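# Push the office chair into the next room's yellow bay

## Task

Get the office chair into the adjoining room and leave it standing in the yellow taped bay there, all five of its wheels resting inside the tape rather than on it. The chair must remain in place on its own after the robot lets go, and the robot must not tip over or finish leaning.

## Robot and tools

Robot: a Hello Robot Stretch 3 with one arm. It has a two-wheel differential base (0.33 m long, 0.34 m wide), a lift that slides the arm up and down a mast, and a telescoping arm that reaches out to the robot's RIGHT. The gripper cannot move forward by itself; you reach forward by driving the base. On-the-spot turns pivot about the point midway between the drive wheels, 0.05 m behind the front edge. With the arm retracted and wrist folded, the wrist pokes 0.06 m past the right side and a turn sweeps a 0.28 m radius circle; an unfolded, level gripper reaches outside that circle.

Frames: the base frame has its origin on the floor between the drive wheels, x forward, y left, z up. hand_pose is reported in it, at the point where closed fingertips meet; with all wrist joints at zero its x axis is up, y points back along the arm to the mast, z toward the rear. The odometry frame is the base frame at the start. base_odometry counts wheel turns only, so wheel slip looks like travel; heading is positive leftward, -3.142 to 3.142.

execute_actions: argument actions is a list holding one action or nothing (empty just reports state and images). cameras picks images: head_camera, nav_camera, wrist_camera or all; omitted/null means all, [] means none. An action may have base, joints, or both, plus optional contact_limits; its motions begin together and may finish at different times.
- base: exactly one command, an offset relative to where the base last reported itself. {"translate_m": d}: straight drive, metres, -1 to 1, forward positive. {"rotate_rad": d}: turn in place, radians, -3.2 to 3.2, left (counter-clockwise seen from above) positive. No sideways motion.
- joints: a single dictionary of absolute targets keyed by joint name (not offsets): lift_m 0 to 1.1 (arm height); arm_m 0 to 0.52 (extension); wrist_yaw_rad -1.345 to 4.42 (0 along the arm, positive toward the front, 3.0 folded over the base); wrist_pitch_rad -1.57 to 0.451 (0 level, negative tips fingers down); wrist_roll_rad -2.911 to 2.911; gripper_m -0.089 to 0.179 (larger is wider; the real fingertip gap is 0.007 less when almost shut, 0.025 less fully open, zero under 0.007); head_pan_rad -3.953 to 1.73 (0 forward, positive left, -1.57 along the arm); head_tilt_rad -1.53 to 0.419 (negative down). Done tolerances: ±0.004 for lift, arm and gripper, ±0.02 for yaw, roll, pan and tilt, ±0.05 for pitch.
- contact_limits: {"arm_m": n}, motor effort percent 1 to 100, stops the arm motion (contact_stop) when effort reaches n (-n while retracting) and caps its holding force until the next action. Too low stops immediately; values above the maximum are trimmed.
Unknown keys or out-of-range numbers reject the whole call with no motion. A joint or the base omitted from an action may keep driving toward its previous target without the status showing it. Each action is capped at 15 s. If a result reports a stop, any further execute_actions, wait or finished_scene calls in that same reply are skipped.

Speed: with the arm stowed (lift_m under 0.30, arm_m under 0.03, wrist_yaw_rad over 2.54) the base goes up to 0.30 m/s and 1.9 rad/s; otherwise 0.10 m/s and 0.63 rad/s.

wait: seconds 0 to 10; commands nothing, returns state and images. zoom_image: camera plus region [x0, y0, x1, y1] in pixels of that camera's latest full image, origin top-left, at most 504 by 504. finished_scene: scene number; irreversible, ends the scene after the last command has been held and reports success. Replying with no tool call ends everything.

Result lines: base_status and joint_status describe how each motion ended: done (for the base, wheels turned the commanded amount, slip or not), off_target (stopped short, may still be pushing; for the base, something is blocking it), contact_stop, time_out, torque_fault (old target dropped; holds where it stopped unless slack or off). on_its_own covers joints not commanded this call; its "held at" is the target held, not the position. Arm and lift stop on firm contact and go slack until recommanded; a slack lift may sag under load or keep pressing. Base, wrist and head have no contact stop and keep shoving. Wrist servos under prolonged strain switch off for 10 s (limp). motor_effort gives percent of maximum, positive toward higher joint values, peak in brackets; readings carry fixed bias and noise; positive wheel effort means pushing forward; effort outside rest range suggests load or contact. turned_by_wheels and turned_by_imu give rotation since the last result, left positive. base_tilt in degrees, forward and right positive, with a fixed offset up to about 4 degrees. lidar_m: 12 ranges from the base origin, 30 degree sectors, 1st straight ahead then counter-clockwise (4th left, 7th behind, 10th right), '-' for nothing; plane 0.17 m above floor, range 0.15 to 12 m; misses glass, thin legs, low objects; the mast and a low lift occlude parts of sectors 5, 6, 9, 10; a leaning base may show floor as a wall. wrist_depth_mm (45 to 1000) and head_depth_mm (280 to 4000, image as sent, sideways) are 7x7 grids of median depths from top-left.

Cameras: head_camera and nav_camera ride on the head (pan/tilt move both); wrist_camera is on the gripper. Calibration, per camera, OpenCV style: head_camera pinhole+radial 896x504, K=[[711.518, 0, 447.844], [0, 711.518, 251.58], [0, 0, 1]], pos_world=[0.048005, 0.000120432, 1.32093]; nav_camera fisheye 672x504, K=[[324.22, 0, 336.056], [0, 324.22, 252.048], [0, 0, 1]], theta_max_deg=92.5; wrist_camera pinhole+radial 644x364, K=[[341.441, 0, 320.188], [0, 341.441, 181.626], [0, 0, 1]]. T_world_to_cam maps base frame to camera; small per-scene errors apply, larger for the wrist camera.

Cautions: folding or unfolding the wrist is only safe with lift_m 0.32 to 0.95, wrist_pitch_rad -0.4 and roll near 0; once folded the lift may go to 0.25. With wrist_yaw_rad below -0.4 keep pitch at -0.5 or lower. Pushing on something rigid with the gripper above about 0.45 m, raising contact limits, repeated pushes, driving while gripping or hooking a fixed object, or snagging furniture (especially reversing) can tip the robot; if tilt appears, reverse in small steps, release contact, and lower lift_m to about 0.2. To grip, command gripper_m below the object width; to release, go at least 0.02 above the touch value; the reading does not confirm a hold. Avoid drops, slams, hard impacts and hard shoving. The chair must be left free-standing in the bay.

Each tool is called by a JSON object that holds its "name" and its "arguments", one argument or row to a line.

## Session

{"name": "execute_actions", "arguments": {
  "actions": [
    {"joints":{"head_tilt_rad":-0.5}}
  ]
}}

Scene clock: 0.87 s.
base_odometry: x=+0.000 y=+0.000 heading=+0.000 (m, m, rad; odometry frame)
turned_by_wheels: +0.000 (rad since the last result)
turned_by_imu: +0.000 (rad since the last result)
base_tilt: forward=-0.5 right=-1.7 (deg)
lidar_m: 1.31 1.64 2.20 1.75 1.74 0.85 0.68 0.67 0.73 0.81 0.81 0.87
head_depth_mm: 1051 1113 1194 1285 1381 1449 1304 / 1201 1285 1395 1508 1632 1544 1302 / 2157 2329 2528 2354 1867 1536 1312 / 2106 2308 2495 2492 1915 1559 1315 / 2113 2360 2735 2499 1943 1573 1321 / 2611 2882 3059 2536 1954 1581 1332 / 2599 2763 2951 2250 1945 1584 1327
base_status: not commanded
joint_positions: lift_m=+0.569 arm_m=+0.001 wrist_yaw_rad=+3.058 wrist_pitch_rad=-0.465 wrist_roll_rad=-0.009 gripper_m=+0.037 head_pan_rad=+0.009 head_tilt_rad=-0.493
joint_status: all done
motor_effort: left_wheel=+0(0) right_wheel=+1(1) lift_m=+33(33) arm_m=-1(1) wrist_yaw_rad=-1(0) wrist_pitch_rad=+5(5) wrist_roll_rad=+0(0) gripper_m=+0(0) head_pan_rad=+0(0) head_tilt_rad=-3(35) (%)
hand_pose: x=-0.0030 y=+0.0710 z=+0.5715 quat_wxyz=(+0.191, +0.691, +0.135, +0.684) (m; base frame)
wrist_depth_mm: - - - - - - - / - - - - - - - / - - - - - - - / - - - - - - - / 996 - - 944 950 929 924 / 847 865 821 818 - 794 815 / 731 724 709 725 704 704 704
pictures: head_camera (sideways: a quarter turn clockwise sets it upright), nav_camera (sideways: a quarter turn counterclockwise sets it upright), wrist_camera
camera_calibration (this result's frames):
head_camera: T_world_to_cam=[[-0.527805, 0.0367479, -0.84857, 1.12923], [0.00571793, 0.999195, 0.0397142, -0.0520193], [0.849346, 0.0161093, -0.52759, 0.640991], [0, 0, 0, 1]] pos_world=[0.05189, 0.000154526, 1.29848]
nav_camera: T_world_to_cam=[[0.492214, 0.0554706, 0.868705, -1.09075], [0.0139427, -0.998342, 0.0558484, -0.016878], [0.870363, -0.0153772, -0.492171, 0.594263], [0, 0, 0, 1]] pos_world=[0.0198939, 0.0527927, 1.24096]
wrist_camera: T_world_to_cam=[[0.999108, -0.0391505, -0.0158225, 0.028765], [-0.0360287, -0.594922, -0.802976, 0.536198], [0.0220238, 0.80283, -0.595802, 0.446459], [0, 0, 0, 1]] pos_world=[-0.0192536, -0.0383085, 0.697011]
Images, in order (width x height): head_camera 896x504, nav_camera 672x504, wrist_camera 644x364.

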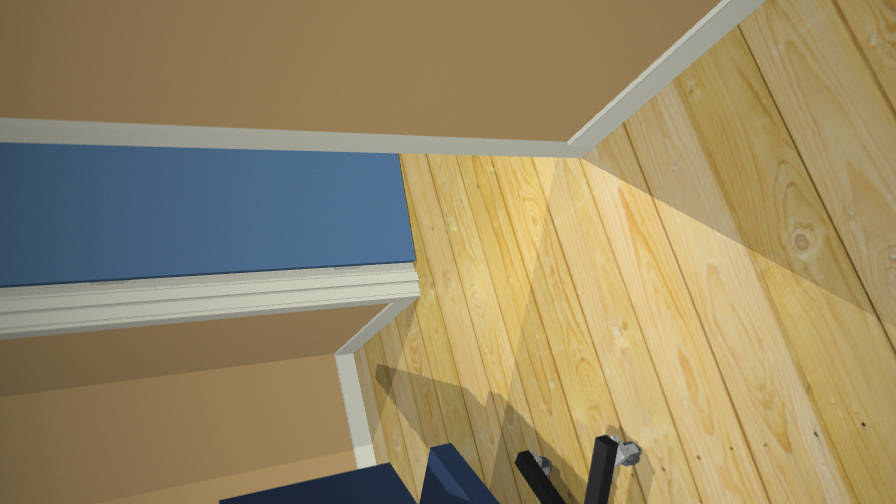

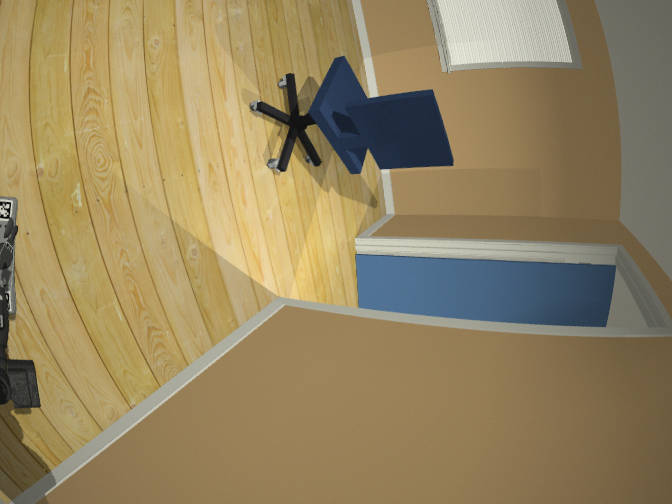

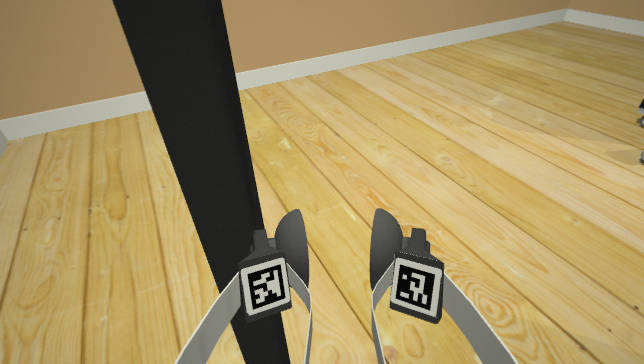

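{"name": "execute_actions", "arguments": {
  "actions": [
    {"joints":{"head_pan_rad":0.4,"head_tilt_rad":-0.6,"lift_m":0.27}}
  ],
  "cameras": ["head_camera"]
}}

Scene clock: 7.67 s.
base_odometry: x=+0.000 y=+0.000 heading=+0.000 (m, m, rad; odometry frame)
turned_by_wheels: +0.000 (rad since the last result)
turned_by_imu: +0.000 (rad since the last result)
base_tilt: forward=-0.6 right=-1.7 (deg)
lidar_m: 1.32 1.65 2.20 1.75 1.73 0.85 0.68 0.67 0.73 0.81 0.81 0.87
head_depth_mm: 2277 2387 2523 2095 1699 1433 1225 / 2686 2896 2784 2109 1694 1421 1232 / 2663 2888 2782 2113 1724 1437 1237 / 2620 1438 1592 2063 1719 1439 1246 / 2649 1319 1437 1922 1737 1460 1250 / 2635 2805 1768 2017 1748 1468 1256 / 2597 2882 2883 2196 1758 1475 1265
base_status: not commanded
joint_positions: lift_m=+0.271 arm_m=+0.001 wrist_yaw_rad=+3.058 wrist_pitch_rad=-0.465 wrist_roll_rad=-0.009 gripper_m=+0.037 head_pan_rad=+0.393 head_tilt_rad=-0.592
joint_status: all done
motor_effort: left_wheel=+0(1) right_wheel=+1(1) lift_m=+14(28) arm_m=-2(1) wrist_yaw_rad=+0(0) wrist_pitch_rad=+5(5) wrist_roll_rad=+0(1) gripper_m=+0(0) head_pan_rad=+5(45) head_tilt_rad=-4(17) (%)
hand_pose: x=-0.0030 y=+0.0710 z=+0.2730 quat_wxyz=(+0.191, +0.691, +0.135, +0.684) (m; base frame)
wrist_depth_mm: - - - - - - - / - - - - - - - / 873 844 829 812 813 804 783 / 688 673 - 658 654 635 629 / 561 560 - 566 570 538 526 / 492 505 - - - 458 458 / - - - - 401 403 394
pictures: head_camera (sideways: a quarter turn clockwise sets it upright)
camera_calibration (this result's frames):
head_camera: T_world_to_cam=[[-0.578078, -0.194807, -0.792386, 1.05629], [-0.36562, 0.929984, 0.0380991, -0.0476464], [0.729485, 0.311736, -0.608829, 0.747413], [0, 0, 0, 1]] pos_world=[0.0479717, 0.0170876, 1.29385]
Images, in order (width x height): head_camera 896x504.

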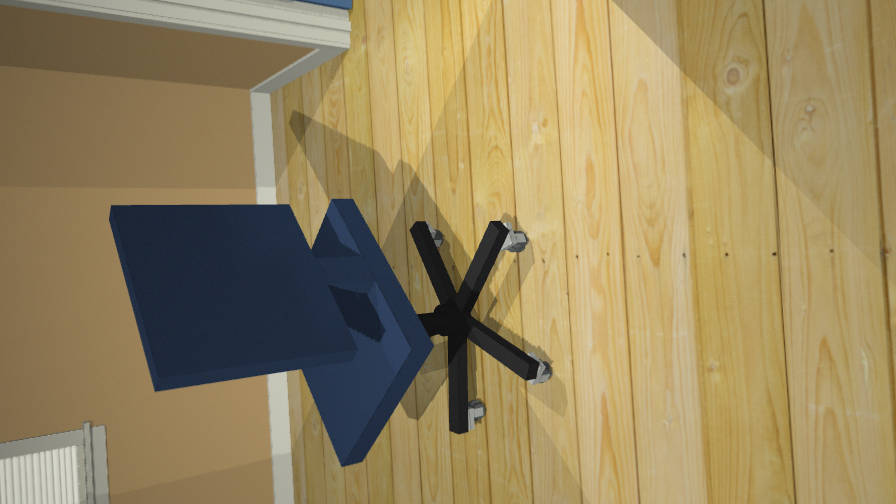

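{"name": "execute_actions", "arguments": {
  "actions": [
    {"base":{"rotate_rad":0.915},"joints":{"head_pan_rad":-0.5,"head_tilt_rad":-0.8}}
  ],
  "cameras": []
}}

{"name": "execute_actions", "arguments": {
  "actions": [
    {"base":{"translate_m":1.0}}
  ],
  "cameras": ["head_camera"]
}}

Scene clock: 19.77 s.
base_odometry: x=+0.000 y=+0.000 heading=+0.915 (m, m, rad; odometry frame)
turned_by_wheels: +0.915 (rad since the last result)
turned_by_imu: +0.907 (rad since the last result)
base_tilt: forward=-0.5 right=-1.7 (deg)
lidar_m: 2.48 1.80 1.73 0.97 0.70 0.67 0.70 0.84 0.81 0.83 1.13 1.65
head_depth_mm: 2526 2386 1998 1686 1450 1280 1139 / 2778 2468 2004 1709 1451 1281 1147 / 2729 2399 2020 1706 1466 1290 1148 / 1341 1546 1961 1713 1472 1291 1156 / 1233 1401 1889 1717 1481 1297 1160 / 2714 1639 1957 1737 1478 1299 1168 / 2767 2525 2084 1742 1484 1306 1163
base_status: done
joint_positions: lift_m=+0.271 arm_m=+0.001 wrist_yaw_rad=+3.058 wrist_pitch_rad=-0.465 wrist_roll_rad=-0.009 gripper_m=+0.037 head_pan_rad=-0.493 head_tilt_rad=-0.790
joint_status: all done
motor_effort: left_wheel=-4(12) right_wheel=+5(11) lift_m=+14(14) arm_m=-1(1) wrist_yaw_rad=+0(0) wrist_pitch_rad=+5(5) wrist_roll_rad=+0(0) gripper_m=+0(0) head_pan_rad=-5(59) head_tilt_rad=-4(26) (%)
hand_pose: x=-0.0030 y=+0.0710 z=+0.2730 quat_wxyz=(+0.191, +0.691, +0.135, +0.684) (m; base frame)
wrist_depth_mm: 580 657 - - - - - / 586 702 - - - - - / 603 729 839 840 802 812 791 / 626 668 - 659 653 639 630 / 561 566 - 559 560 532 518 / 484 499 - - - 458 455 / - - - - 404 403 395
pictures: none
No camera images: the call's "cameras" was empty. Leave "cameras" out to get every camera's image.

Scene clock: 24.70 s.
base_odometry: x=+0.610 y=+0.792 heading=+0.915 (m, m, rad; odometry frame)
turned_by_wheels: +0.000 (rad since the last result)
turned_by_imu: +0.005 (rad since the last result)
base_tilt: forward=-0.6 right=-1.7 (deg)
lidar_m: 1.76 1.28 1.23 1.28 1.61 1.55 1.60 1.35 1.30 1.34 0.83 2.23
head_depth_mm: 2001 2242 1280 1071 942 1274 1137 / 2014 2265 2013 1081 1261 1233 1147 / 1990 2264 2007 1084 1386 1288 1140 / 1994 2272 2047 1676 1461 1293 1150 / 1995 2283 2071 1721 1481 1299 1155 / 1998 2270 2065 1739 1483 1307 1162 / 1979 2267 2076 1738 1490 1305 1159
base_status: done
joint_positions: lift_m=+0.271 arm_m=+0.001 wrist_yaw_rad=+3.058 wrist_pitch_rad=-0.465 wrist_roll_rad=-0.009 gripper_m=+0.037 head_pan_rad=-0.493 head_tilt_rad=-0.791
joint_status: not commanded
motor_effort: left_wheel=-5(9) right_wheel=+5(10) lift_m=+15(15) arm_m=-1(1) wrist_yaw_rad=+0(0) wrist_pitch_rad=+5(5) wrist_roll_rad=+0(1) gripper_m=+0(1) head_pan_rad=-4(5) head_tilt_rad=-6(4) (%)
hand_pose: x=-0.0030 y=+0.0710 z=+0.2730 quat_wxyz=(+0.191, +0.691, +0.135, +0.684) (m; base frame)
wrist_depth_mm: - - - - - - 946 / - - - - - - - / 876 830 840 828 789 795 773 / 695 668 - 667 647 635 634 / 561 564 - 564 555 543 528 / 482 504 - - - 462 449 / - - - - 404 404 399
pictures: head_camera (sideways: a quarter turn clockwise sets it upright)
camera_calibration (this result's frames):
head_camera: T_world_to_cam=[[-0.643727, 0.392899, -0.656693, 0.879846], [0.495373, 0.868025, 0.0337474, -0.0472237], [0.583285, -0.303584, -0.753402, 0.936347], [0, 0, 0, 1]] pos_world=[0.0436163, -0.0204398, 1.28483]
Images, in order (width x height): head_camera 896x504.

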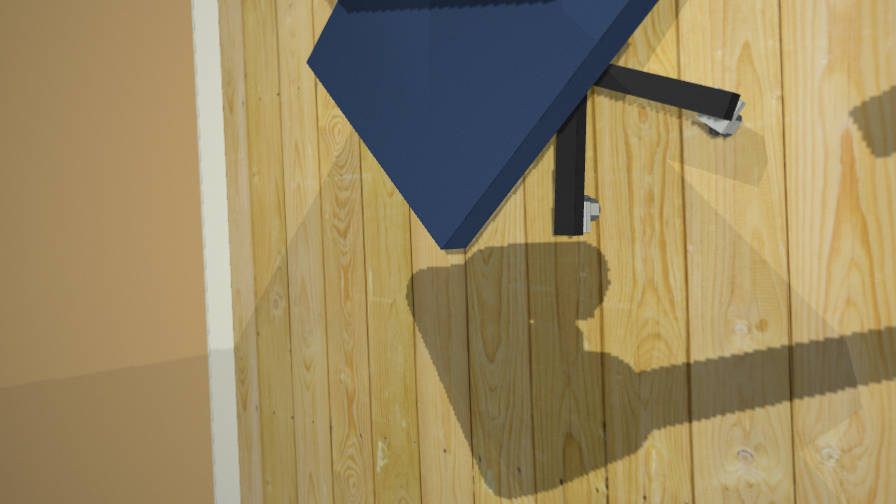

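{"name": "execute_actions", "arguments": {
  "actions": [
    {"base":{"translate_m":1.0}}
  ],
  "cameras": []
}}

{"name": "execute_actions", "arguments": {
  "actions": [
    {"base":{"translate_m":0.22},"joints":{"head_pan_rad":0.0,"head_tilt_rad":-0.5}}
  ],
  "cameras": []
}}

{"name": "execute_actions", "arguments": {
  "actions": [
    {"base":{"rotate_rad":-2.095}}
  ],
  "cameras": ["head_camera","nav_camera"]
}}

Scene clock: 34.07 s.
base_odometry: x=+1.220 y=+1.585 heading=+0.914 (m, m, rad; odometry frame)
turned_by_wheels: +0.000 (rad since the last result)
turned_by_imu: +0.005 (rad since the last result)
base_tilt: forward=-0.6 right=-1.8 (deg)
lidar_m: 1.04 0.76 0.73 0.76 1.04 2.42 2.51 1.86 0.80 1.88 1.41 1.36
head_depth_mm: 1177 1377 1611 1673 1448 1274 1150 / 1178 1372 1605 1677 1451 1291 1149 / 1176 1371 1605 1697 1461 1285 1146 / 1185 1378 1605 1712 1465 1299 1154 / 1181 1371 1591 1714 1478 1302 1159 / 1182 1371 1593 1723 1490 1303 1158 / 1185 1363 1595 1737 1496 1299 1172
base_status: done
joint_positions: lift_m=+0.271 arm_m=+0.001 wrist_yaw_rad=+3.058 wrist_pitch_rad=-0.465 wrist_roll_rad=-0.009 gripper_m=+0.037 head_pan_rad=-0.493 head_tilt_rad=-0.791
joint_status: not commanded
motor_effort: left_wheel=-4(11) right_wheel=+5(11) lift_m=+14(14) arm_m=-1(1) wrist_yaw_rad=+0(0) wrist_pitch_rad=+5(5) wrist_roll_rad=+0(0) gripper_m=+0(0) head_pan_rad=-5(5) head_tilt_rad=-5(6) (%)
hand_pose: x=-0.0030 y=+0.0710 z=+0.2730 quat_wxyz=(+0.191, +0.691, +0.135, +0.684) (m; base frame)
wrist_depth_mm: - - 892 805 718 637 589 / - - 953 894 775 694 646 / 868 866 806 831 791 732 666 / 685 673 - 658 650 643 624 / 563 563 - 557 558 534 527 / 484 508 - - - 455 453 / - - - - 403 401 399
pictures: none
No camera images: the call's "cameras" was empty. Leave "cameras" out to get every camera's image.

Scene clock: 36.27 s.
base_odometry: x=+1.355 y=+1.759 heading=+0.914 (m, m, rad; odometry frame)
turned_by_wheels: +0.000 (rad since the last result)
turned_by_imu: +0.001 (rad since the last result)
base_tilt: forward=-0.6 right=-1.6 (deg)
lidar_m: 0.88 0.64 0.62 0.65 0.89 2.43 2.71 0.95 1.94 1.65 1.21 1.17
head_depth_mm: 957 1038 1124 1251 1380 1487 1293 / 1010 1094 1185 1317 1472 1528 1297 / 1055 1147 1264 1404 1574 1537 1292 / 1079 1163 1263 1397 1539 1507 1303 / 945 1008 1076 1158 1240 1352 1312 / 829 873 922 982 1046 1125 1200 / 739 773 812 855 907 962 1024
base_status: done
joint_positions: lift_m=+0.271 arm_m=+0.001 wrist_yaw_rad=+3.058 wrist_pitch_rad=-0.465 wrist_roll_rad=-0.009 gripper_m=+0.037 head_pan_rad=-0.007 head_tilt_rad=-0.506
joint_status: all done
motor_effort: left_wheel=-4(11) right_wheel=+4(10) lift_m=+14(14) arm_m=-1(1) wrist_yaw_rad=+0(0) wrist_pitch_rad=+5(5) wrist_roll_rad=+0(0) gripper_m=+0(0) head_pan_rad=+5(47) head_tilt_rad=+3(30) (%)
hand_pose: x=-0.0030 y=+0.0710 z=+0.2730 quat_wxyz=(+0.191, +0.691, +0.135, +0.684) (m; base frame)
wrist_depth_mm: - 949 746 694 611 550 504 / - - 852 748 671 601 528 / 862 858 835 794 706 642 572 / 685 674 - 665 648 635 603 / 569 560 - 558 557 524 523 / 486 515 - - - 458 455 / - - - - 407 400 400
pictures: none
No camera images: the call's "cameras" was empty. Leave "cameras" out to get every camera's image.

Scene clock: 38.80 s.
base_odometry: x=+1.355 y=+1.759 heading=-1.181 (m, m, rad; odometry frame)
turned_by_wheels: -2.095 (rad since the last result)
turned_by_imu: -2.079 (rad since the last result)
base_tilt: forward=-0.5 right=-1.8 (deg)
lidar_m: 1.94 1.66 1.21 1.17 0.88 0.64 0.62 0.65 0.88 2.44 2.72 0.95
head_depth_mm: 3406 1870 1140 1241 1185 976 1263 / 3479 3802 3043 1412 1195 1002 1263 / 3569 3846 3353 2411 1207 1309 1299 / 3525 3753 3453 2423 1734 1548 1285 / 3420 2645 2672 2377 1901 1548 1318 / 1869 1882 1989 2152 1910 1570 1317 / 1610 1746 1887 2127 1921 1570 1322
base_status: done
joint_positions: lift_m=+0.271 arm_m=+0.002 wrist_yaw_rad=+3.058 wrist_pitch_rad=-0.465 wrist_roll_rad=-0.009 gripper_m=+0.037 head_pan_rad=-0.007 head_tilt_rad=-0.506
joint_status: not commanded
motor_effort: left_wheel=+3(13) right_wheel=-2(6) lift_m=+15(14) arm_m=-1(1) wrist_yaw_rad=+0(0) wrist_pitch_rad=+5(5) wrist_roll_rad=+0(0) gripper_m=+0(1) head_pan_rad=+5(5) head_tilt_rad=+3(4) (%)
hand_pose: x=-0.0030 y=+0.0710 z=+0.2730 quat_wxyz=(+0.191, +0.691, +0.135, +0.684) (m; base frame)
wrist_depth_mm: 852 - - - - - - / 826 - - - - - - / 787 819 812 810 813 805 780 / 696 668 - 668 642 630 631 / 558 563 - 564 557 525 529 / 485 510 - - - 457 458 / - - - - 407 402 402
pictures: head_camera (sideways: a quarter turn clockwise sets it upright), nav_camera (sideways: a quarter turn counterclockwise sets it upright)
camera_calibration (this result's frames):
head_camera: T_world_to_cam=[[-0.53798, 0.045082, -0.841752, 1.12041], [0.0218676, 0.998979, 0.0395267, -0.0518729], [0.842674, 0.00285745, -0.538416, 0.655117], [0, 0, 0, 1]] pos_world=[0.0518393, -0.00056205, 1.29788]
nav_camera: T_world_to_cam=[[0.504097, 0.0476806, 0.86233, -1.08251], [-0.000974836, -0.998443, 0.0557765, -0.0166925], [0.863646, -0.0289574, -0.503266, 0.60874], [0, 0, 0, 1]] pos_world=[0.0199379, 0.0525757, 1.24077]
Images, in order (width x height): head_camera 896x504, nav_camera 672x504.

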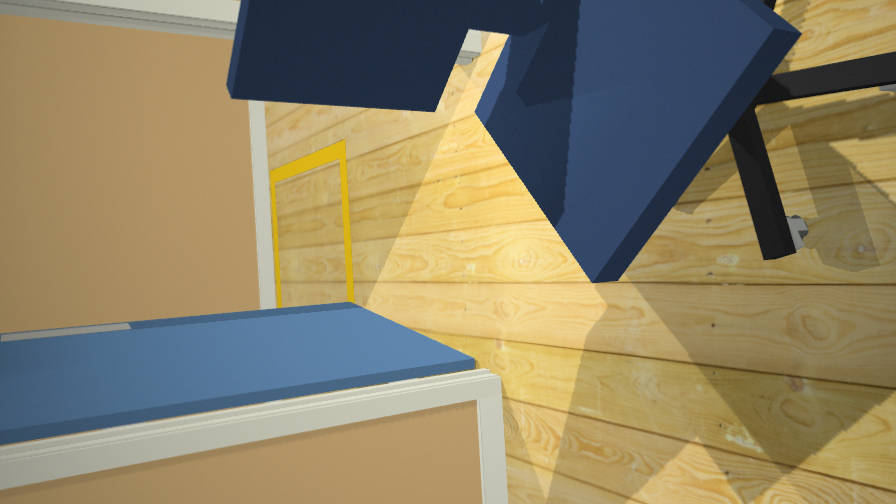

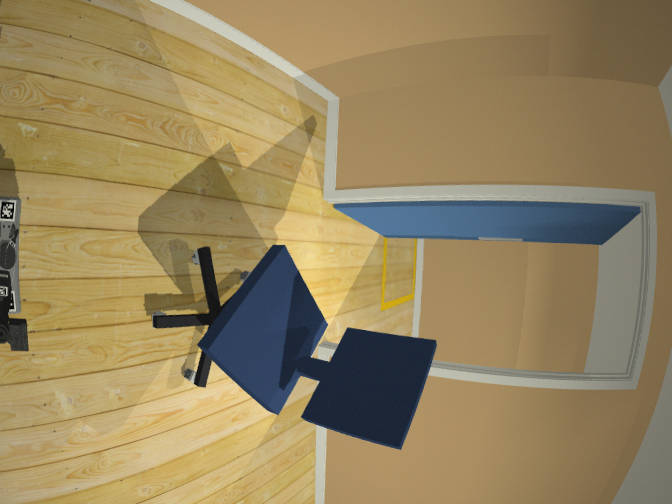

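{"name": "execute_actions", "arguments": {
  "actions": [
    {"base":{"translate_m":0.3},"joints":{"lift_m":0.29,"wrist_pitch_rad":-0.4,"head_pan_rad":-0.4,"head_tilt_rad":-1.0}}
  ],
  "cameras": []
}}

{"name": "execute_actions", "arguments": {
  "actions": [
    {"joints":{"lift_m":0.33}}
  ],
  "cameras": []
}}

{"name": "execute_actions", "arguments": {
  "actions": [
    {"joints":{"wrist_yaw_rad":1.57,"gripper_m":0.17}}
  ],
  "cameras": []
}}

{"name": "execute_actions", "arguments": {
  "actions": [
    {"joints":{"wrist_pitch_rad":0.0,"arm_m":0.135,"lift_m":0.15}}
  ],
  "cameras": ["head_camera","wrist_camera"]
}}

Scene clock: 48.73 s.
base_odometry: x=+1.469 y=+1.481 heading=-1.180 (m, m, rad; odometry frame)
turned_by_wheels: +0.000 (rad since the last result)
turned_by_imu: +0.002 (rad since the last result)
base_tilt: forward=-0.7 right=-1.8 (deg)
lidar_m: 1.65 1.65 1.21 1.16 1.21 0.96 0.92 0.96 1.31 2.61 2.28 0.66
head_depth_mm: 775 931 1567 1450 1314 1198 1118 / 806 945 1038 953 1299 1205 - / 838 991 1041 930 1196 1204 1127 / 878 1116 1046 932 1306 1207 1114 / 926 1848 1049 952 1296 1213 1114 / 2187 1881 1613 971 1316 1221 1122 / 2205 1901 1662 1452 1344 1224 1120
base_status: done
joint_positions: lift_m=+0.289 arm_m=+0.002 wrist_yaw_rad=+3.058 wrist_pitch_rad=-0.420 wrist_roll_rad=-0.009 gripper_m=+0.037 head_pan_rad=-0.393 head_tilt_rad=-0.988
joint_status: all done
motor_effort: left_wheel=+3(13) right_wheel=-2(5) lift_m=+46(49) arm_m=-1(1) wrist_yaw_rad=+0(0) wrist_pitch_rad=+9(11) wrist_roll_rad=+0(0) gripper_m=+0(0) head_pan_rad=-5(42) head_tilt_rad=-7(40) (%)
hand_pose: x=-0.0025 y=+0.0768 z=+0.3014 quat_wxyz=(+0.176, +0.694, +0.120, +0.688) (m; base frame)
wrist_depth_mm: - - - - - - - / - - - - - - - / - - - 937 912 911 895 / 763 755 746 748 730 728 714 / 630 626 - 609 628 583 582 / 527 525 - 526 - 498 502 / 463 - - - 439 432 431
pictures: none
No camera images: the call's "cameras" was empty. Leave "cameras" out to get every camera's image.

Scene clock: 49.90 s.
base_odometry: x=+1.469 y=+1.481 heading=-1.180 (m, m, rad; odometry frame)
turned_by_wheels: +0.000 (rad since the last result)
turned_by_imu: +0.000 (rad since the last result)
base_tilt: forward=-0.6 right=-1.7 (deg)
lidar_m: 1.65 1.65 1.21 1.16 1.21 0.96 0.93 0.96 1.32 2.62 2.28 0.67
head_depth_mm: 777 934 1580 1451 1313 1197 1113 / 808 945 1035 951 1311 1204 - / 839 988 1040 929 1199 1207 1132 / 872 1122 1044 933 1311 1208 1118 / 930 1849 1047 947 1295 1215 1119 / 2185 1890 1620 971 1324 1214 1114 / 2184 1903 1672 1456 1341 1223 1124
base_status: not commanded
joint_positions: lift_m=+0.329 arm_m=+0.002 wrist_yaw_rad=+3.058 wrist_pitch_rad=-0.420 wrist_roll_rad=-0.009 gripper_m=+0.037 head_pan_rad=-0.393 head_tilt_rad=-0.988
joint_status: all done
motor_effort: left_wheel=+3(3) right_wheel=-1(2) lift_m=+47(48) arm_m=-1(2) wrist_yaw_rad=+0(0) wrist_pitch_rad=+9(9) wrist_roll_rad=+0(0) gripper_m=+0(0) head_pan_rad=-5(5) head_tilt_rad=-7(7) (%)
hand_pose: x=-0.0025 y=+0.0769 z=+0.3415 quat_wxyz=(+0.176, +0.694, +0.119, +0.688) (m; base frame)
wrist_depth_mm: - - - - - - - / - - - - - - - / - - - - - - 984 / 828 833 830 817 806 774 776 / 677 681 - 660 672 643 639 / 586 573 568 557 - 556 540 / 499 515 - - 479 477 469
pictures: none
No camera images: the call's "cameras" was empty. Leave "cameras" out to get every camera's image.

Scene clock: 51.70 s.
base_odometry: x=+1.469 y=+1.481 heading=-1.180 (m, m, rad; odometry frame)
turned_by_wheels: +0.000 (rad since the last result)
turned_by_imu: +0.000 (rad since the last result)
base_tilt: forward=-0.6 right=-1.6 (deg)
lidar_m: 1.65 1.65 1.21 1.17 1.21 0.96 0.92 0.96 1.32 2.62 2.27 0.66
head_depth_mm: 776 931 1571 1453 1306 1200 1127 / 804 945 1040 958 1303 1204 - / 839 990 1040 931 1195 1212 1130 / 877 1119 1048 927 1309 1220 1116 / 931 1841 1050 950 1294 1218 1121 / 2177 1882 1611 970 1319 1225 1127 / 2195 1897 1668 1443 1343 1221 1128
base_status: not commanded
joint_positions: lift_m=+0.329 arm_m=+0.002 wrist_yaw_rad=+1.572 wrist_pitch_rad=-0.420 wrist_roll_rad=-0.009 gripper_m=+0.170 head_pan_rad=-0.393 head_tilt_rad=-0.988
joint_status: all done
motor_effort: left_wheel=+4(3) right_wheel=-1(2) lift_m=+47(47) arm_m=-1(1) wrist_yaw_rad=-1(3) wrist_pitch_rad=+9(9) wrist_roll_rad=+0(0) gripper_m=+0(91) head_pan_rad=-4(5) head_tilt_rad=-7(6) (%)
hand_pose: x=+0.2028 y=-0.1464 z=+0.3415 quat_wxyz=(+0.595, +0.592, -0.382, +0.388) (m; base frame)
wrist_depth_mm: - - - - 261 202 - / - - - - - - - / - - - 944 796 995 984 / 845 841 826 630 609 786 782 / 689 691 637 654 630 631 602 / 585 - 563 561 519 551 556 / 500 483 487 483 453 477 464
pictures: none
No camera images: the call's "cameras" was empty. Leave "cameras" out to get every camera's image.

Scene clock: 54.17 s.
base_odometry: x=+1.469 y=+1.481 heading=-1.180 (m, m, rad; odometry frame)
turned_by_wheels: +0.000 (rad since the last result)
turned_by_imu: +0.000 (rad since the last result)
base_tilt: forward=-0.6 right=-1.8 (deg)
lidar_m: 1.64 1.64 1.21 1.17 1.21 0.96 0.93 0.96 1.32 2.61 2.28 0.66
head_depth_mm: 778 930 1568 1448 1312 1211 1094 / 804 946 1035 952 1300 1207 1117 / 837 992 1038 925 1199 1198 1128 / 878 1120 1047 935 1306 1211 1118 / 927 1839 1050 945 1299 1218 1122 / 2186 1877 1604 971 1315 1216 1120 / 2190 1906 1670 1446 1343 1222 1123
base_status: not commanded
joint_positions: lift_m=+0.151 arm_m=+0.135 wrist_yaw_rad=+1.570 wrist_pitch_rad=-0.023 wrist_roll_rad=-0.009 gripper_m=+0.170 head_pan_rad=-0.393 head_tilt_rad=-0.988
joint_status: all done
motor_effort: left_wheel=+3(3) right_wheel=-1(2) lift_m=+14(44) arm_m=+3(3) wrist_yaw_rad=-1(1) wrist_pitch_rad=+10(11) wrist_roll_rad=+0(0) gripper_m=+0(0) head_pan_rad=-4(5) head_tilt_rad=-6(6) (%)
hand_pose: x=+0.2342 y=-0.2796 z=+0.2594 quat_wxyz=(+0.508, +0.504, -0.492, +0.496) (m; base frame)
wrist_depth_mm: - 444 348 356 367 411 - / - - - 548 - - - / - - - - - - - / - - - - - - - / 953 - 854 549 714 878 840 / 668 - 601 552 567 469 617 / 503 483 497 365 482 457 451
pictures: head_camera (sideways: a quarter turn clockwise sets it upright), wrist_camera
camera_calibration (this result's frames):
head_camera: T_world_to_cam=[[-0.785154, 0.370454, -0.496284, 0.671725], [0.411955, 0.91077, 0.0281089, -0.0393661], [0.462413, -0.182377, -0.867705, 1.08569], [0, 0, 0, 1]] pos_world=[0.0415888, -0.0149855, 1.27653]
wrist_camera: T_world_to_cam=[[0.0468563, -0.99889, 0.00472973, -0.27762], [-0.195355, -0.0138071, -0.980635, 0.331436], [0.979613, 0.0450249, -0.195785, -0.00316273], [0, 0, 0, 1]] pos_world=[0.0808542, -0.272594, 0.325712]
Images, in order (width x height): head_camera 896x504, wrist_camera 644x364.

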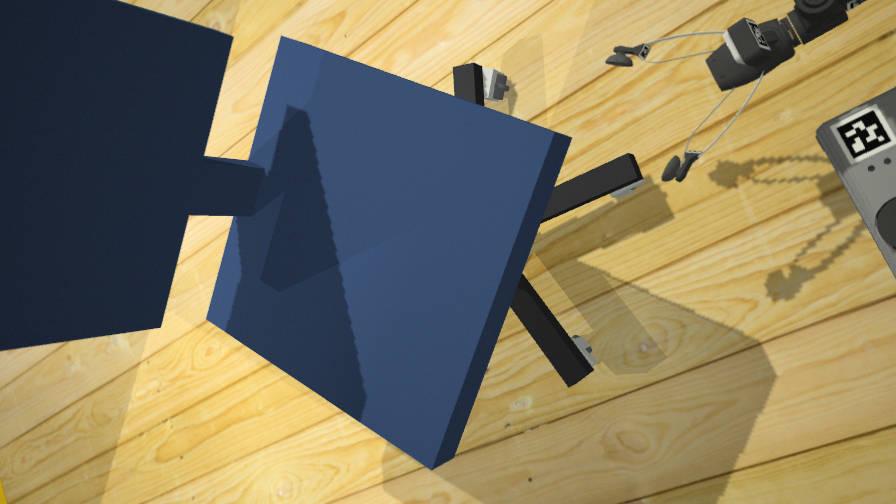

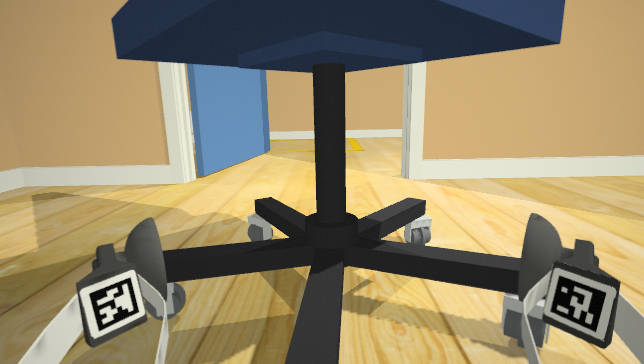

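{"name": "execute_actions", "arguments": {
  "actions": [
    {"base":{"translate_m":0.33}}
  ],
  "cameras": ["wrist_camera"]
}}

Scene clock: 61.00 s.
base_odometry: x=+1.594 y=+1.176 heading=-1.180 (m, m, rad; odometry frame)
turned_by_wheels: +0.000 (rad since the last result)
turned_by_imu: +0.001 (rad since the last result)
base_tilt: forward=-0.5 right=-1.7 (deg)
lidar_m: 1.44 1.33 1.21 1.17 1.21 1.30 1.26 1.30 1.79 2.61 0.39 0.38
head_depth_mm: 559 651 780 909 833 759 1025 / 581 680 822 926 836 765 1086 / 605 715 874 930 837 778 1123 / 2060 1800 1617 934 841 798 1116 / 2146 1881 1651 1467 847 1169 1121 / 2181 1882 1657 1479 1337 1206 1124 / 2194 1885 1663 1480 1337 1223 1122
base_status: done
joint_positions: lift_m=+0.151 arm_m=+0.135 wrist_yaw_rad=+1.570 wrist_pitch_rad=-0.023 wrist_roll_rad=-0.009 gripper_m=+0.170 head_pan_rad=-0.393 head_tilt_rad=-0.988
joint_status: not commanded
motor_effort: left_wheel=+3(9) right_wheel=-1(3) lift_m=+14(14) arm_m=+4(3) wrist_yaw_rad=-1(1) wrist_pitch_rad=+10(10) wrist_roll_rad=+0(0) gripper_m=+0(1) head_pan_rad=-5(4) head_tilt_rad=-7(6) (%)
hand_pose: x=+0.2342 y=-0.2796 z=+0.2594 quat_wxyz=(+0.508, +0.504, -0.492, +0.496) (m; base frame)
wrist_depth_mm: - 341 342 181 278 - - / - - - 187 - - - / - - - 192 - - - / - - - 199 - - - / 954 - 937 207 895 868 852 / 659 - 484 214 595 460 624 / 510 484 470 223 340 461 456
pictures: wrist_camera
camera_calibration (this result's frames):
wrist_camera: T_world_to_cam=[[0.046856, -0.99889, 0.00473051, -0.277621], [-0.19534, -0.0138071, -0.980638, 0.331437], [0.979616, 0.0450247, -0.195771, -0.00316695], [0, 0, 0, 1]] pos_world=[0.0808536, -0.272594, 0.325713]
Images, in order (width x height): wrist_camera 644x364.

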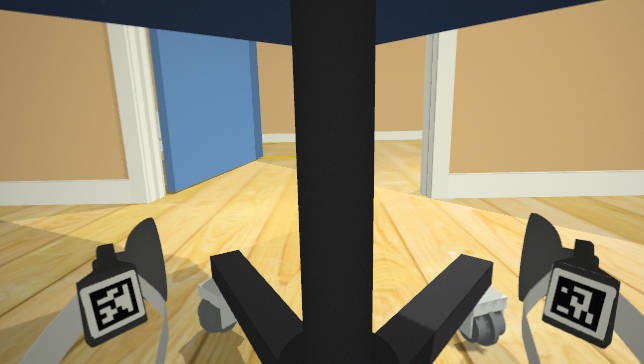

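{"name": "execute_actions", "arguments": {
  "actions": [
    {"base":{"translate_m":0.066},"joints":{"arm_m":0.131,"gripper_m":0.12}}
  ],
  "cameras": []
}}

{"name": "execute_actions", "arguments": {
  "actions": [
    {"joints":{"gripper_m":0.0}}
  ],
  "cameras": []
}}

{"name": "execute_actions", "arguments": {
  "actions": [
    {"base":{"translate_m":0.25},"joints":{"wrist_yaw_rad":1.575}}
  ],
  "cameras": ["wrist_camera"]
}}

Scene clock: 67.20 s.
base_odometry: x=+1.619 y=+1.115 heading=-1.180 (m, m, rad; odometry frame)
turned_by_wheels: +0.000 (rad since the last result)
turned_by_imu: +0.000 (rad since the last result)
base_tilt: forward=-0.5 right=-1.7 (deg)
lidar_m: 1.38 1.26 1.21 1.16 1.21 1.37 1.32 1.37 1.89 2.61 0.34 1.36
head_depth_mm: 525 600 718 882 833 760 715 / 539 627 759 927 837 763 727 / 579 671 820 933 840 764 1113 / 2126 1823 1640 1446 843 769 1099 / 2152 1877 1636 1477 1329 792 1118 / 2173 1883 1648 1486 1335 1214 1120 / 2195 1884 1667 1487 1339 1221 1128
base_status: done
joint_positions: lift_m=+0.151 arm_m=+0.131 wrist_yaw_rad=+1.570 wrist_pitch_rad=-0.023 wrist_roll_rad=-0.009 gripper_m=+0.120 head_pan_rad=-0.393 head_tilt_rad=-0.988
joint_status: all done
motor_effort: left_wheel=+3(8) right_wheel=-2(3) lift_m=+14(14) arm_m=-5(3) wrist_yaw_rad=-1(1) wrist_pitch_rad=+10(10) wrist_roll_rad=+0(0) gripper_m=+1(88) head_pan_rad=-5(5) head_tilt_rad=-7(6) (%)
hand_pose: x=+0.2342 y=-0.2766 z=+0.2594 quat_wxyz=(+0.508, +0.504, -0.492, +0.496) (m; base frame)
wrist_depth_mm: - - 355 117 293 - - / - - - 121 - - - / - - - 125 - - - / - - - 130 - - - / 963 930 971 134 761 930 847 / 636 672 609 139 583 - 603 / 506 484 353 145 323 377 476
pictures: none
No camera images: the call's "cameras" was empty. Leave "cameras" out to get every camera's image.

Scene clock: 68.90 s.
base_odometry: x=+1.619 y=+1.115 heading=-1.180 (m, m, rad; odometry frame)
turned_by_wheels: +0.000 (rad since the last result)
turned_by_imu: +0.000 (rad since the last result)
base_tilt: forward=-0.6 right=-1.7 (deg)
lidar_m: 1.38 1.26 1.20 1.16 1.21 1.37 1.32 1.37 1.89 2.62 0.34 1.36
head_depth_mm: 525 600 717 884 838 758 717 / 538 627 760 923 835 762 724 / 583 669 820 927 836 767 1110 / 2097 1837 1643 1448 841 769 1098 / 2146 1868 1651 1476 1329 789 1118 / 2183 1885 1665 1475 1335 1225 1126 / 2196 1887 1652 1488 1343 1217 1122
base_status: not commanded
joint_positions: lift_m=+0.151 arm_m=+0.131 wrist_yaw_rad=+1.561 wrist_pitch_rad=-0.023 wrist_roll_rad=-0.009 gripper_m=+0.001 head_pan_rad=-0.393 head_tilt_rad=-0.988
joint_status: all done
motor_effort: left_wheel=+4(4) right_wheel=-9(10) lift_m=+15(15) arm_m=-5(5) wrist_yaw_rad=+5(5) wrist_pitch_rad=+10(10) wrist_roll_rad=+0(0) gripper_m=-24(100) head_pan_rad=-5(4) head_tilt_rad=-6(7) (%)
hand_pose: x=+0.2342 y=-0.2789 z=+0.2594 quat_wxyz=(+0.511, +0.501, -0.494, +0.494) (m; base frame)
wrist_depth_mm: - - 349 116 293 - - / - - - 120 - - - / - - - 123 - - - / - - - 128 - - - / 965 920 966 132 475 890 860 / 661 645 626 137 142 615 618 / 507 510 342 142 309 390 476
pictures: none
No camera images: the call's "cameras" was empty. Leave "cameras" out to get every camera's image.

Scene clock: 72.43 s.
base_odometry: x=+1.715 y=+0.884 heading=-1.180 (m, m, rad; odometry frame)
turned_by_wheels: +0.000 (rad since the last result)
turned_by_imu: +0.001 (rad since the last result)
base_tilt: forward=-0.7 right=-1.7 (deg)
lidar_m: 1.23 1.03 1.21 1.16 1.21 1.63 1.58 1.64 2.25 2.62 0.33 1.15
head_depth_mm: 521 584 703 882 834 761 716 / 526 606 736 913 837 762 720 / 542 630 768 933 838 764 733 / 2105 1829 1604 961 842 767 1082 / 2172 1874 1644 1473 1329 781 1116 / 2181 1883 1666 1481 1334 1219 1123 / 2186 1913 1662 1480 1341 1225 1126
base_status: done
joint_positions: lift_m=+0.151 arm_m=+0.131 wrist_yaw_rad=+1.586 wrist_pitch_rad=-0.023 wrist_roll_rad=-0.009 gripper_m=+0.004 head_pan_rad=-0.393 head_tilt_rad=-0.988
joint_status: all done
motor_effort: left_wheel=+2(10) right_wheel=+3(23) lift_m=+15(15) arm_m=-4(5) wrist_yaw_rad=-7(5) wrist_pitch_rad=+10(10) wrist_roll_rad=+0(0) gripper_m=-21(24) head_pan_rad=-5(4) head_tilt_rad=-6(7) (%)
hand_pose: x=+0.2342 y=-0.2726 z=+0.2594 quat_wxyz=(+0.505, +0.507, -0.488, +0.500) (m; base frame)
wrist_depth_mm: 832 984 354 114 327 797 781 / 838 - - 118 - 825 821 / 896 - - 122 - 853 831 / 925 - - 126 - 873 884 / 931 920 - 130 760 868 868 / 659 635 467 135 143 623 618 / 508 506 332 140 313 459 478
pictures: wrist_camera
camera_calibration (this result's frames):
wrist_camera: T_world_to_cam=[[0.0620548, -0.998062, 0.00473216, -0.273962], [-0.195101, -0.01678, -0.98064, 0.330639], [0.978818, 0.0599301, -0.195764, 0.0007889], [0, 0, 0, 1]] pos_world=[0.0807365, -0.26793, 0.325689]
Images, in order (width x height): wrist_camera 644x364.

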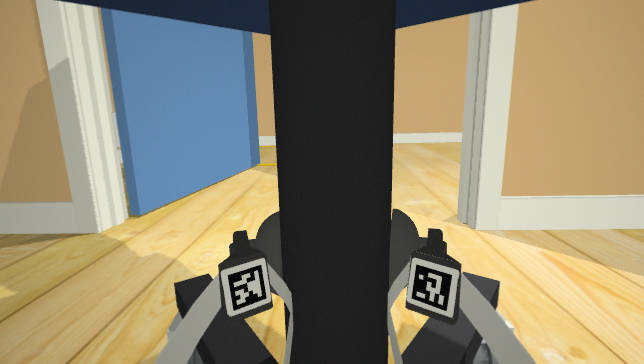

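{"name": "execute_actions", "arguments": {
  "actions": [
    {"base":{"translate_m":0.3},"joints":{"arm_m":0.065,"wrist_yaw_rad":1.57}}
  ]
}}

Scene clock: 79.00 s.
base_odometry: x=+1.829 y=+0.607 heading=-1.180 (m, m, rad; odometry frame)
turned_by_wheels: +0.000 (rad since the last result)
turned_by_imu: +0.001 (rad since the last result)
base_tilt: forward=-0.5 right=-1.7 (deg)
lidar_m: 1.11 0.76 0.94 1.16 1.20 1.66 1.88 1.95 2.69 2.49 0.28 0.28
head_depth_mm: 848 528 636 880 833 760 699 / 503 550 666 858 834 764 701 / 516 569 698 916 838 769 715 / 522 592 732 932 842 768 732 / 2173 1835 1646 1481 844 769 1025 / 2186 1893 1659 1480 1334 802 1106 / 2185 1887 1673 1479 1335 1223 1119
base_status: done
joint_positions: lift_m=+0.151 arm_m=+0.065 wrist_yaw_rad=+1.587 wrist_pitch_rad=-0.023 wrist_roll_rad=-0.009 gripper_m=+0.004 head_pan_rad=-0.393 head_tilt_rad=-0.988
joint_status: all done
motor_effort: left_wheel=+3(9) right_wheel=+3(26) lift_m=+15(15) arm_m=-2(8) wrist_yaw_rad=-5(42) wrist_pitch_rad=+10(10) wrist_roll_rad=+0(0) gripper_m=-22(27) head_pan_rad=-4(5) head_tilt_rad=-6(7) (%)
hand_pose: x=+0.2342 y=-0.2058 z=+0.2593 quat_wxyz=(+0.504, +0.508, -0.487, +0.501) (m; base frame)
wrist_depth_mm: 672 840 350 110 323 - 558 / 690 878 - 114 - - 557 / 691 889 - 117 - - 560 / 677 898 - 121 - - 570 / 692 836 - 125 812 873 584 / 650 655 687 131 137 609 588 / 500 496 334 136 311 453 477
pictures: head_camera (sideways: a quarter turn clockwise sets it upright), nav_camera (sideways: a quarter turn counterclockwise sets it upright), wrist_camera
camera_calibration (this result's frames):
head_camera: T_world_to_cam=[[-0.785134, 0.370522, -0.496264, 0.671699], [0.41203, 0.910737, 0.0281082, -0.0393657], [0.462381, -0.182407, -0.867716, 1.0857], [0, 0, 0, 1]] pos_world=[0.0415871, -0.0149881, 1.27653]
nav_camera: T_world_to_cam=[[0.801148, -0.276994, 0.530505, -0.651878], [-0.353863, -0.934133, 0.0466495, -0.00262477], [0.482641, -0.225099, -0.846397, 1.05735], [0, 0, 0, 1]] pos_world=[0.0110011, 0.0549912, 1.24089]
wrist_camera: T_world_to_cam=[[0.0638611, -0.997948, 0.00472539, -0.207694], [-0.195201, -0.0171347, -0.980614, 0.331668], [0.978682, 0.0617006, -0.195895, -0.00277969], [0, 0, 0, 1]] pos_world=[0.0807259, -0.201413, 0.325675]
Images, in order (width x height): head_camera 896x504, nav_camera 672x504, wrist_camera 644x364.

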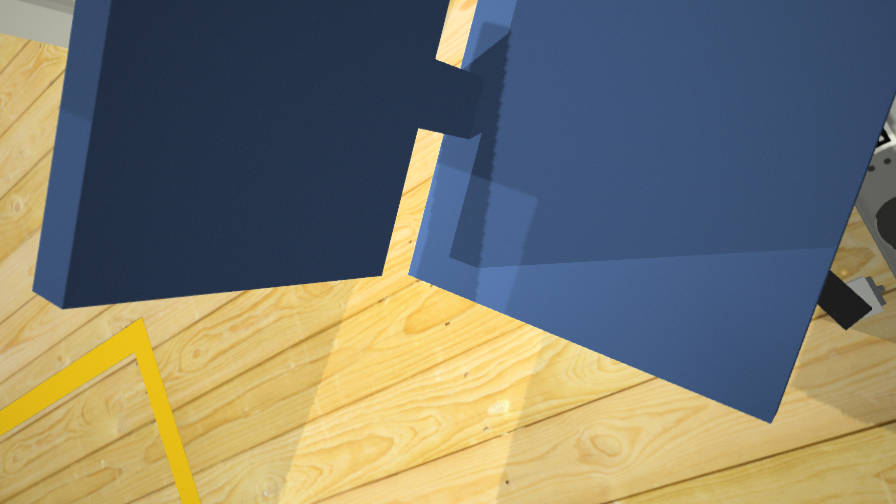

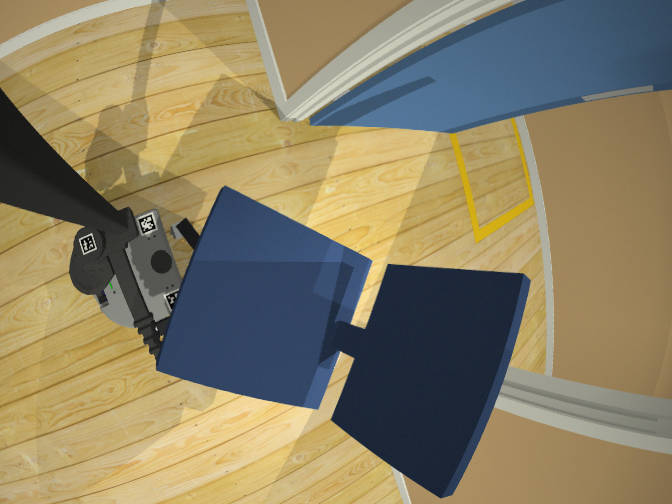

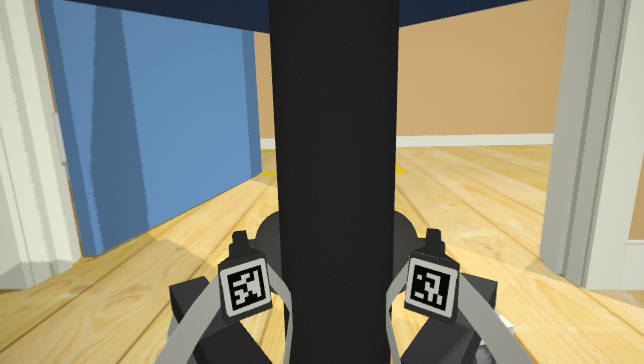

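{"name": "execute_actions", "arguments": {
  "actions": [
    {"base":{"translate_m":0.35},"joints":{"wrist_yaw_rad":1.575}}
  ],
  "cameras": ["nav_camera"]
}}

Scene clock: 87.03 s.
base_odometry: x=+1.962 y=+0.283 heading=-1.179 (m, m, rad; odometry frame)
turned_by_wheels: +0.000 (rad since the last result)
turned_by_imu: +0.002 (rad since the last result)
base_tilt: forward=-0.7 right=-1.8 (deg)
lidar_m: 0.96 0.52 0.49 1.16 1.20 1.66 2.23 2.32 2.72 1.14 0.28 0.27
head_depth_mm: 2096 517 627 880 832 762 700 / 2141 532 647 833 836 762 702 / 2143 548 671 888 842 765 712 / 509 565 696 921 841 768 724 / 527 599 1576 1447 844 767 733 / 2165 1875 1651 1480 1334 803 1092 / 2185 1902 1666 1490 1339 1222 1130
base_status: done
joint_positions: lift_m=+0.151 arm_m=+0.065 wrist_yaw_rad=+1.646 wrist_pitch_rad=-0.024 wrist_roll_rad=-0.009 gripper_m=+0.004 head_pan_rad=-0.393 head_tilt_rad=-0.988
joint_status: wrist_yaw_rad off_target (ended at +1.646, target +1.575)
on_its_own: wrist_yaw_rad is held at +1.624, not at your +1.575, by its stall guard, which is not easing now; wrist_yaw_rad is at rest, and its effort (-15) is outside its rest range (-12 to +12)
motor_effort: left_wheel=+16(21) right_wheel=-2(15) lift_m=+15(15) arm_m=-1(1) wrist_yaw_rad=-15(21) wrist_pitch_rad=+10(10) wrist_roll_rad=+1(0) gripper_m=-24(24) head_pan_rad=-5(4) head_tilt_rad=-7(7) (%)
hand_pose: x=+0.2335 y=-0.1909 z=+0.2593 quat_wxyz=(+0.489, +0.522, -0.472, +0.515) (m; base frame)
wrist_depth_mm: 563 686 346 111 326 - - / 563 737 - 114 - - - / 565 731 - 118 - - - / 566 753 - 122 - - - / 573 761 930 127 811 889 860 / 572 645 - 131 138 627 611 / 504 498 349 136 327 484 479
pictures: nav_camera (sideways: a quarter turn counterclockwise sets it upright)
camera_calibration (this result's frames):
nav_camera: T_world_to_cam=[[0.801148, -0.276994, 0.530505, -0.651878], [-0.353863, -0.934133, 0.0466495, -0.00262477], [0.482641, -0.225099, -0.846397, 1.05735], [0, 0, 0, 1]] pos_world=[0.0110011, 0.0549912, 1.24089]
Images, in order (width x height): nav_camera 672x504.

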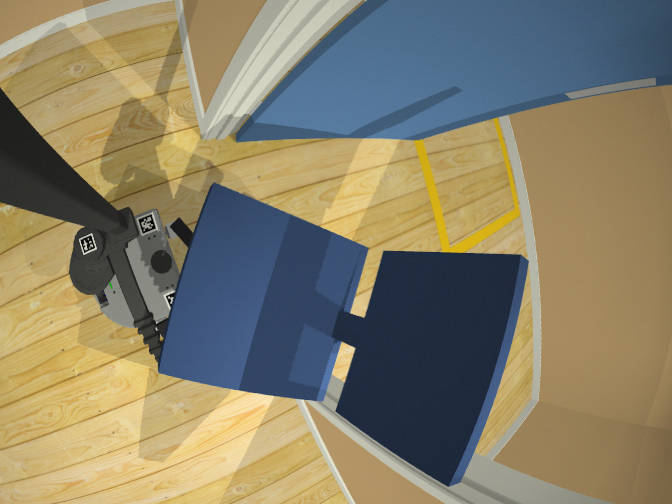

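{"name": "execute_actions", "arguments": {
  "actions": [
    {"base":{"translate_m":0.35},"joints":{"wrist_yaw_rad":1.59}}
  ],
  "cameras": ["nav_camera"]
}}

Scene clock: 94.80 s.
base_odometry: x=+2.096 y=-0.040 heading=-1.179 (m, m, rad; odometry frame)
turned_by_wheels: +0.000 (rad since the last result)
turned_by_imu: +0.001 (rad since the last result)
base_tilt: forward=-0.5 right=-1.8 (deg)
lidar_m: 0.81 0.42 0.34 0.34 1.20 1.66 2.58 2.68 2.72 0.64 0.28 0.27
head_depth_mm: 2128 516 624 882 833 761 699 / 2137 533 649 837 835 763 703 / 506 551 673 901 840 767 712 / 514 570 701 917 842 769 721 / 2034 634 1592 1478 845 771 1001 / 2104 1883 1657 1479 1341 791 1095 / 2049 1884 1667 1486 1340 1208 1089
base_status: done
joint_positions: lift_m=+0.151 arm_m=+0.065 wrist_yaw_rad=+1.651 wrist_pitch_rad=-0.024 wrist_roll_rad=-0.009 gripper_m=+0.004 head_pan_rad=-0.393 head_tilt_rad=-0.988
joint_status: wrist_yaw_rad off_target (ended at +1.651, target +1.590)
on_its_own: wrist_yaw_rad is held at +1.646, not at your +1.590, by its stall guard, which is not easing now
motor_effort: left_wheel=+2(28) right_wheel=+3(8) lift_m=+15(15) arm_m=-1(2) wrist_yaw_rad=-3(28) wrist_pitch_rad=+11(11) wrist_roll_rad=+0(0) gripper_m=-22(24) head_pan_rad=-4(5) head_tilt_rad=-6(7) (%)
hand_pose: x=+0.2334 y=-0.1897 z=+0.2592 quat_wxyz=(+0.488, +0.523, -0.471, +0.516) (m; base frame)
wrist_depth_mm: 498 616 354 110 326 - - / 508 651 - 114 - - - / 509 667 994 117 - - - / 514 667 - 122 - - - / 510 652 869 126 778 868 838 / 518 614 687 130 136 624 606 / 489 506 330 135 311 460 480
pictures: nav_camera (sideways: a quarter turn counterclockwise sets it upright)
camera_calibration (this result's frames):
nav_camera: T_world_to_cam=[[0.801148, -0.276994, 0.530505, -0.651878], [-0.353863, -0.934133, 0.0466495, -0.00262477], [0.482641, -0.225099, -0.846397, 1.05735], [0, 0, 0, 1]] pos_world=[0.0110011, 0.0549912, 1.24089]
Images, in order (width x height): nav_camera 672x504.

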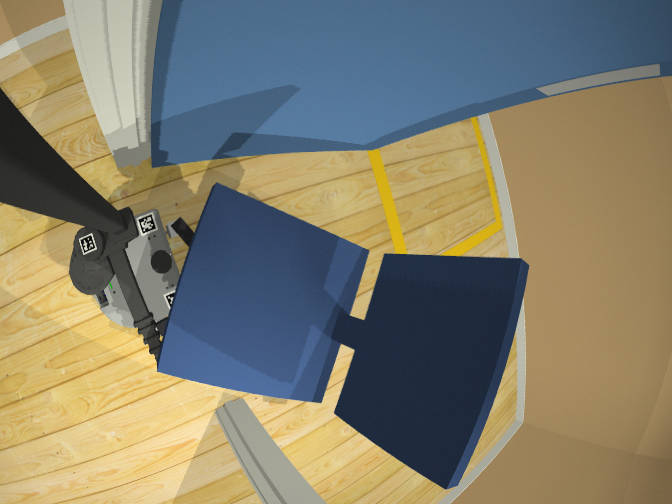

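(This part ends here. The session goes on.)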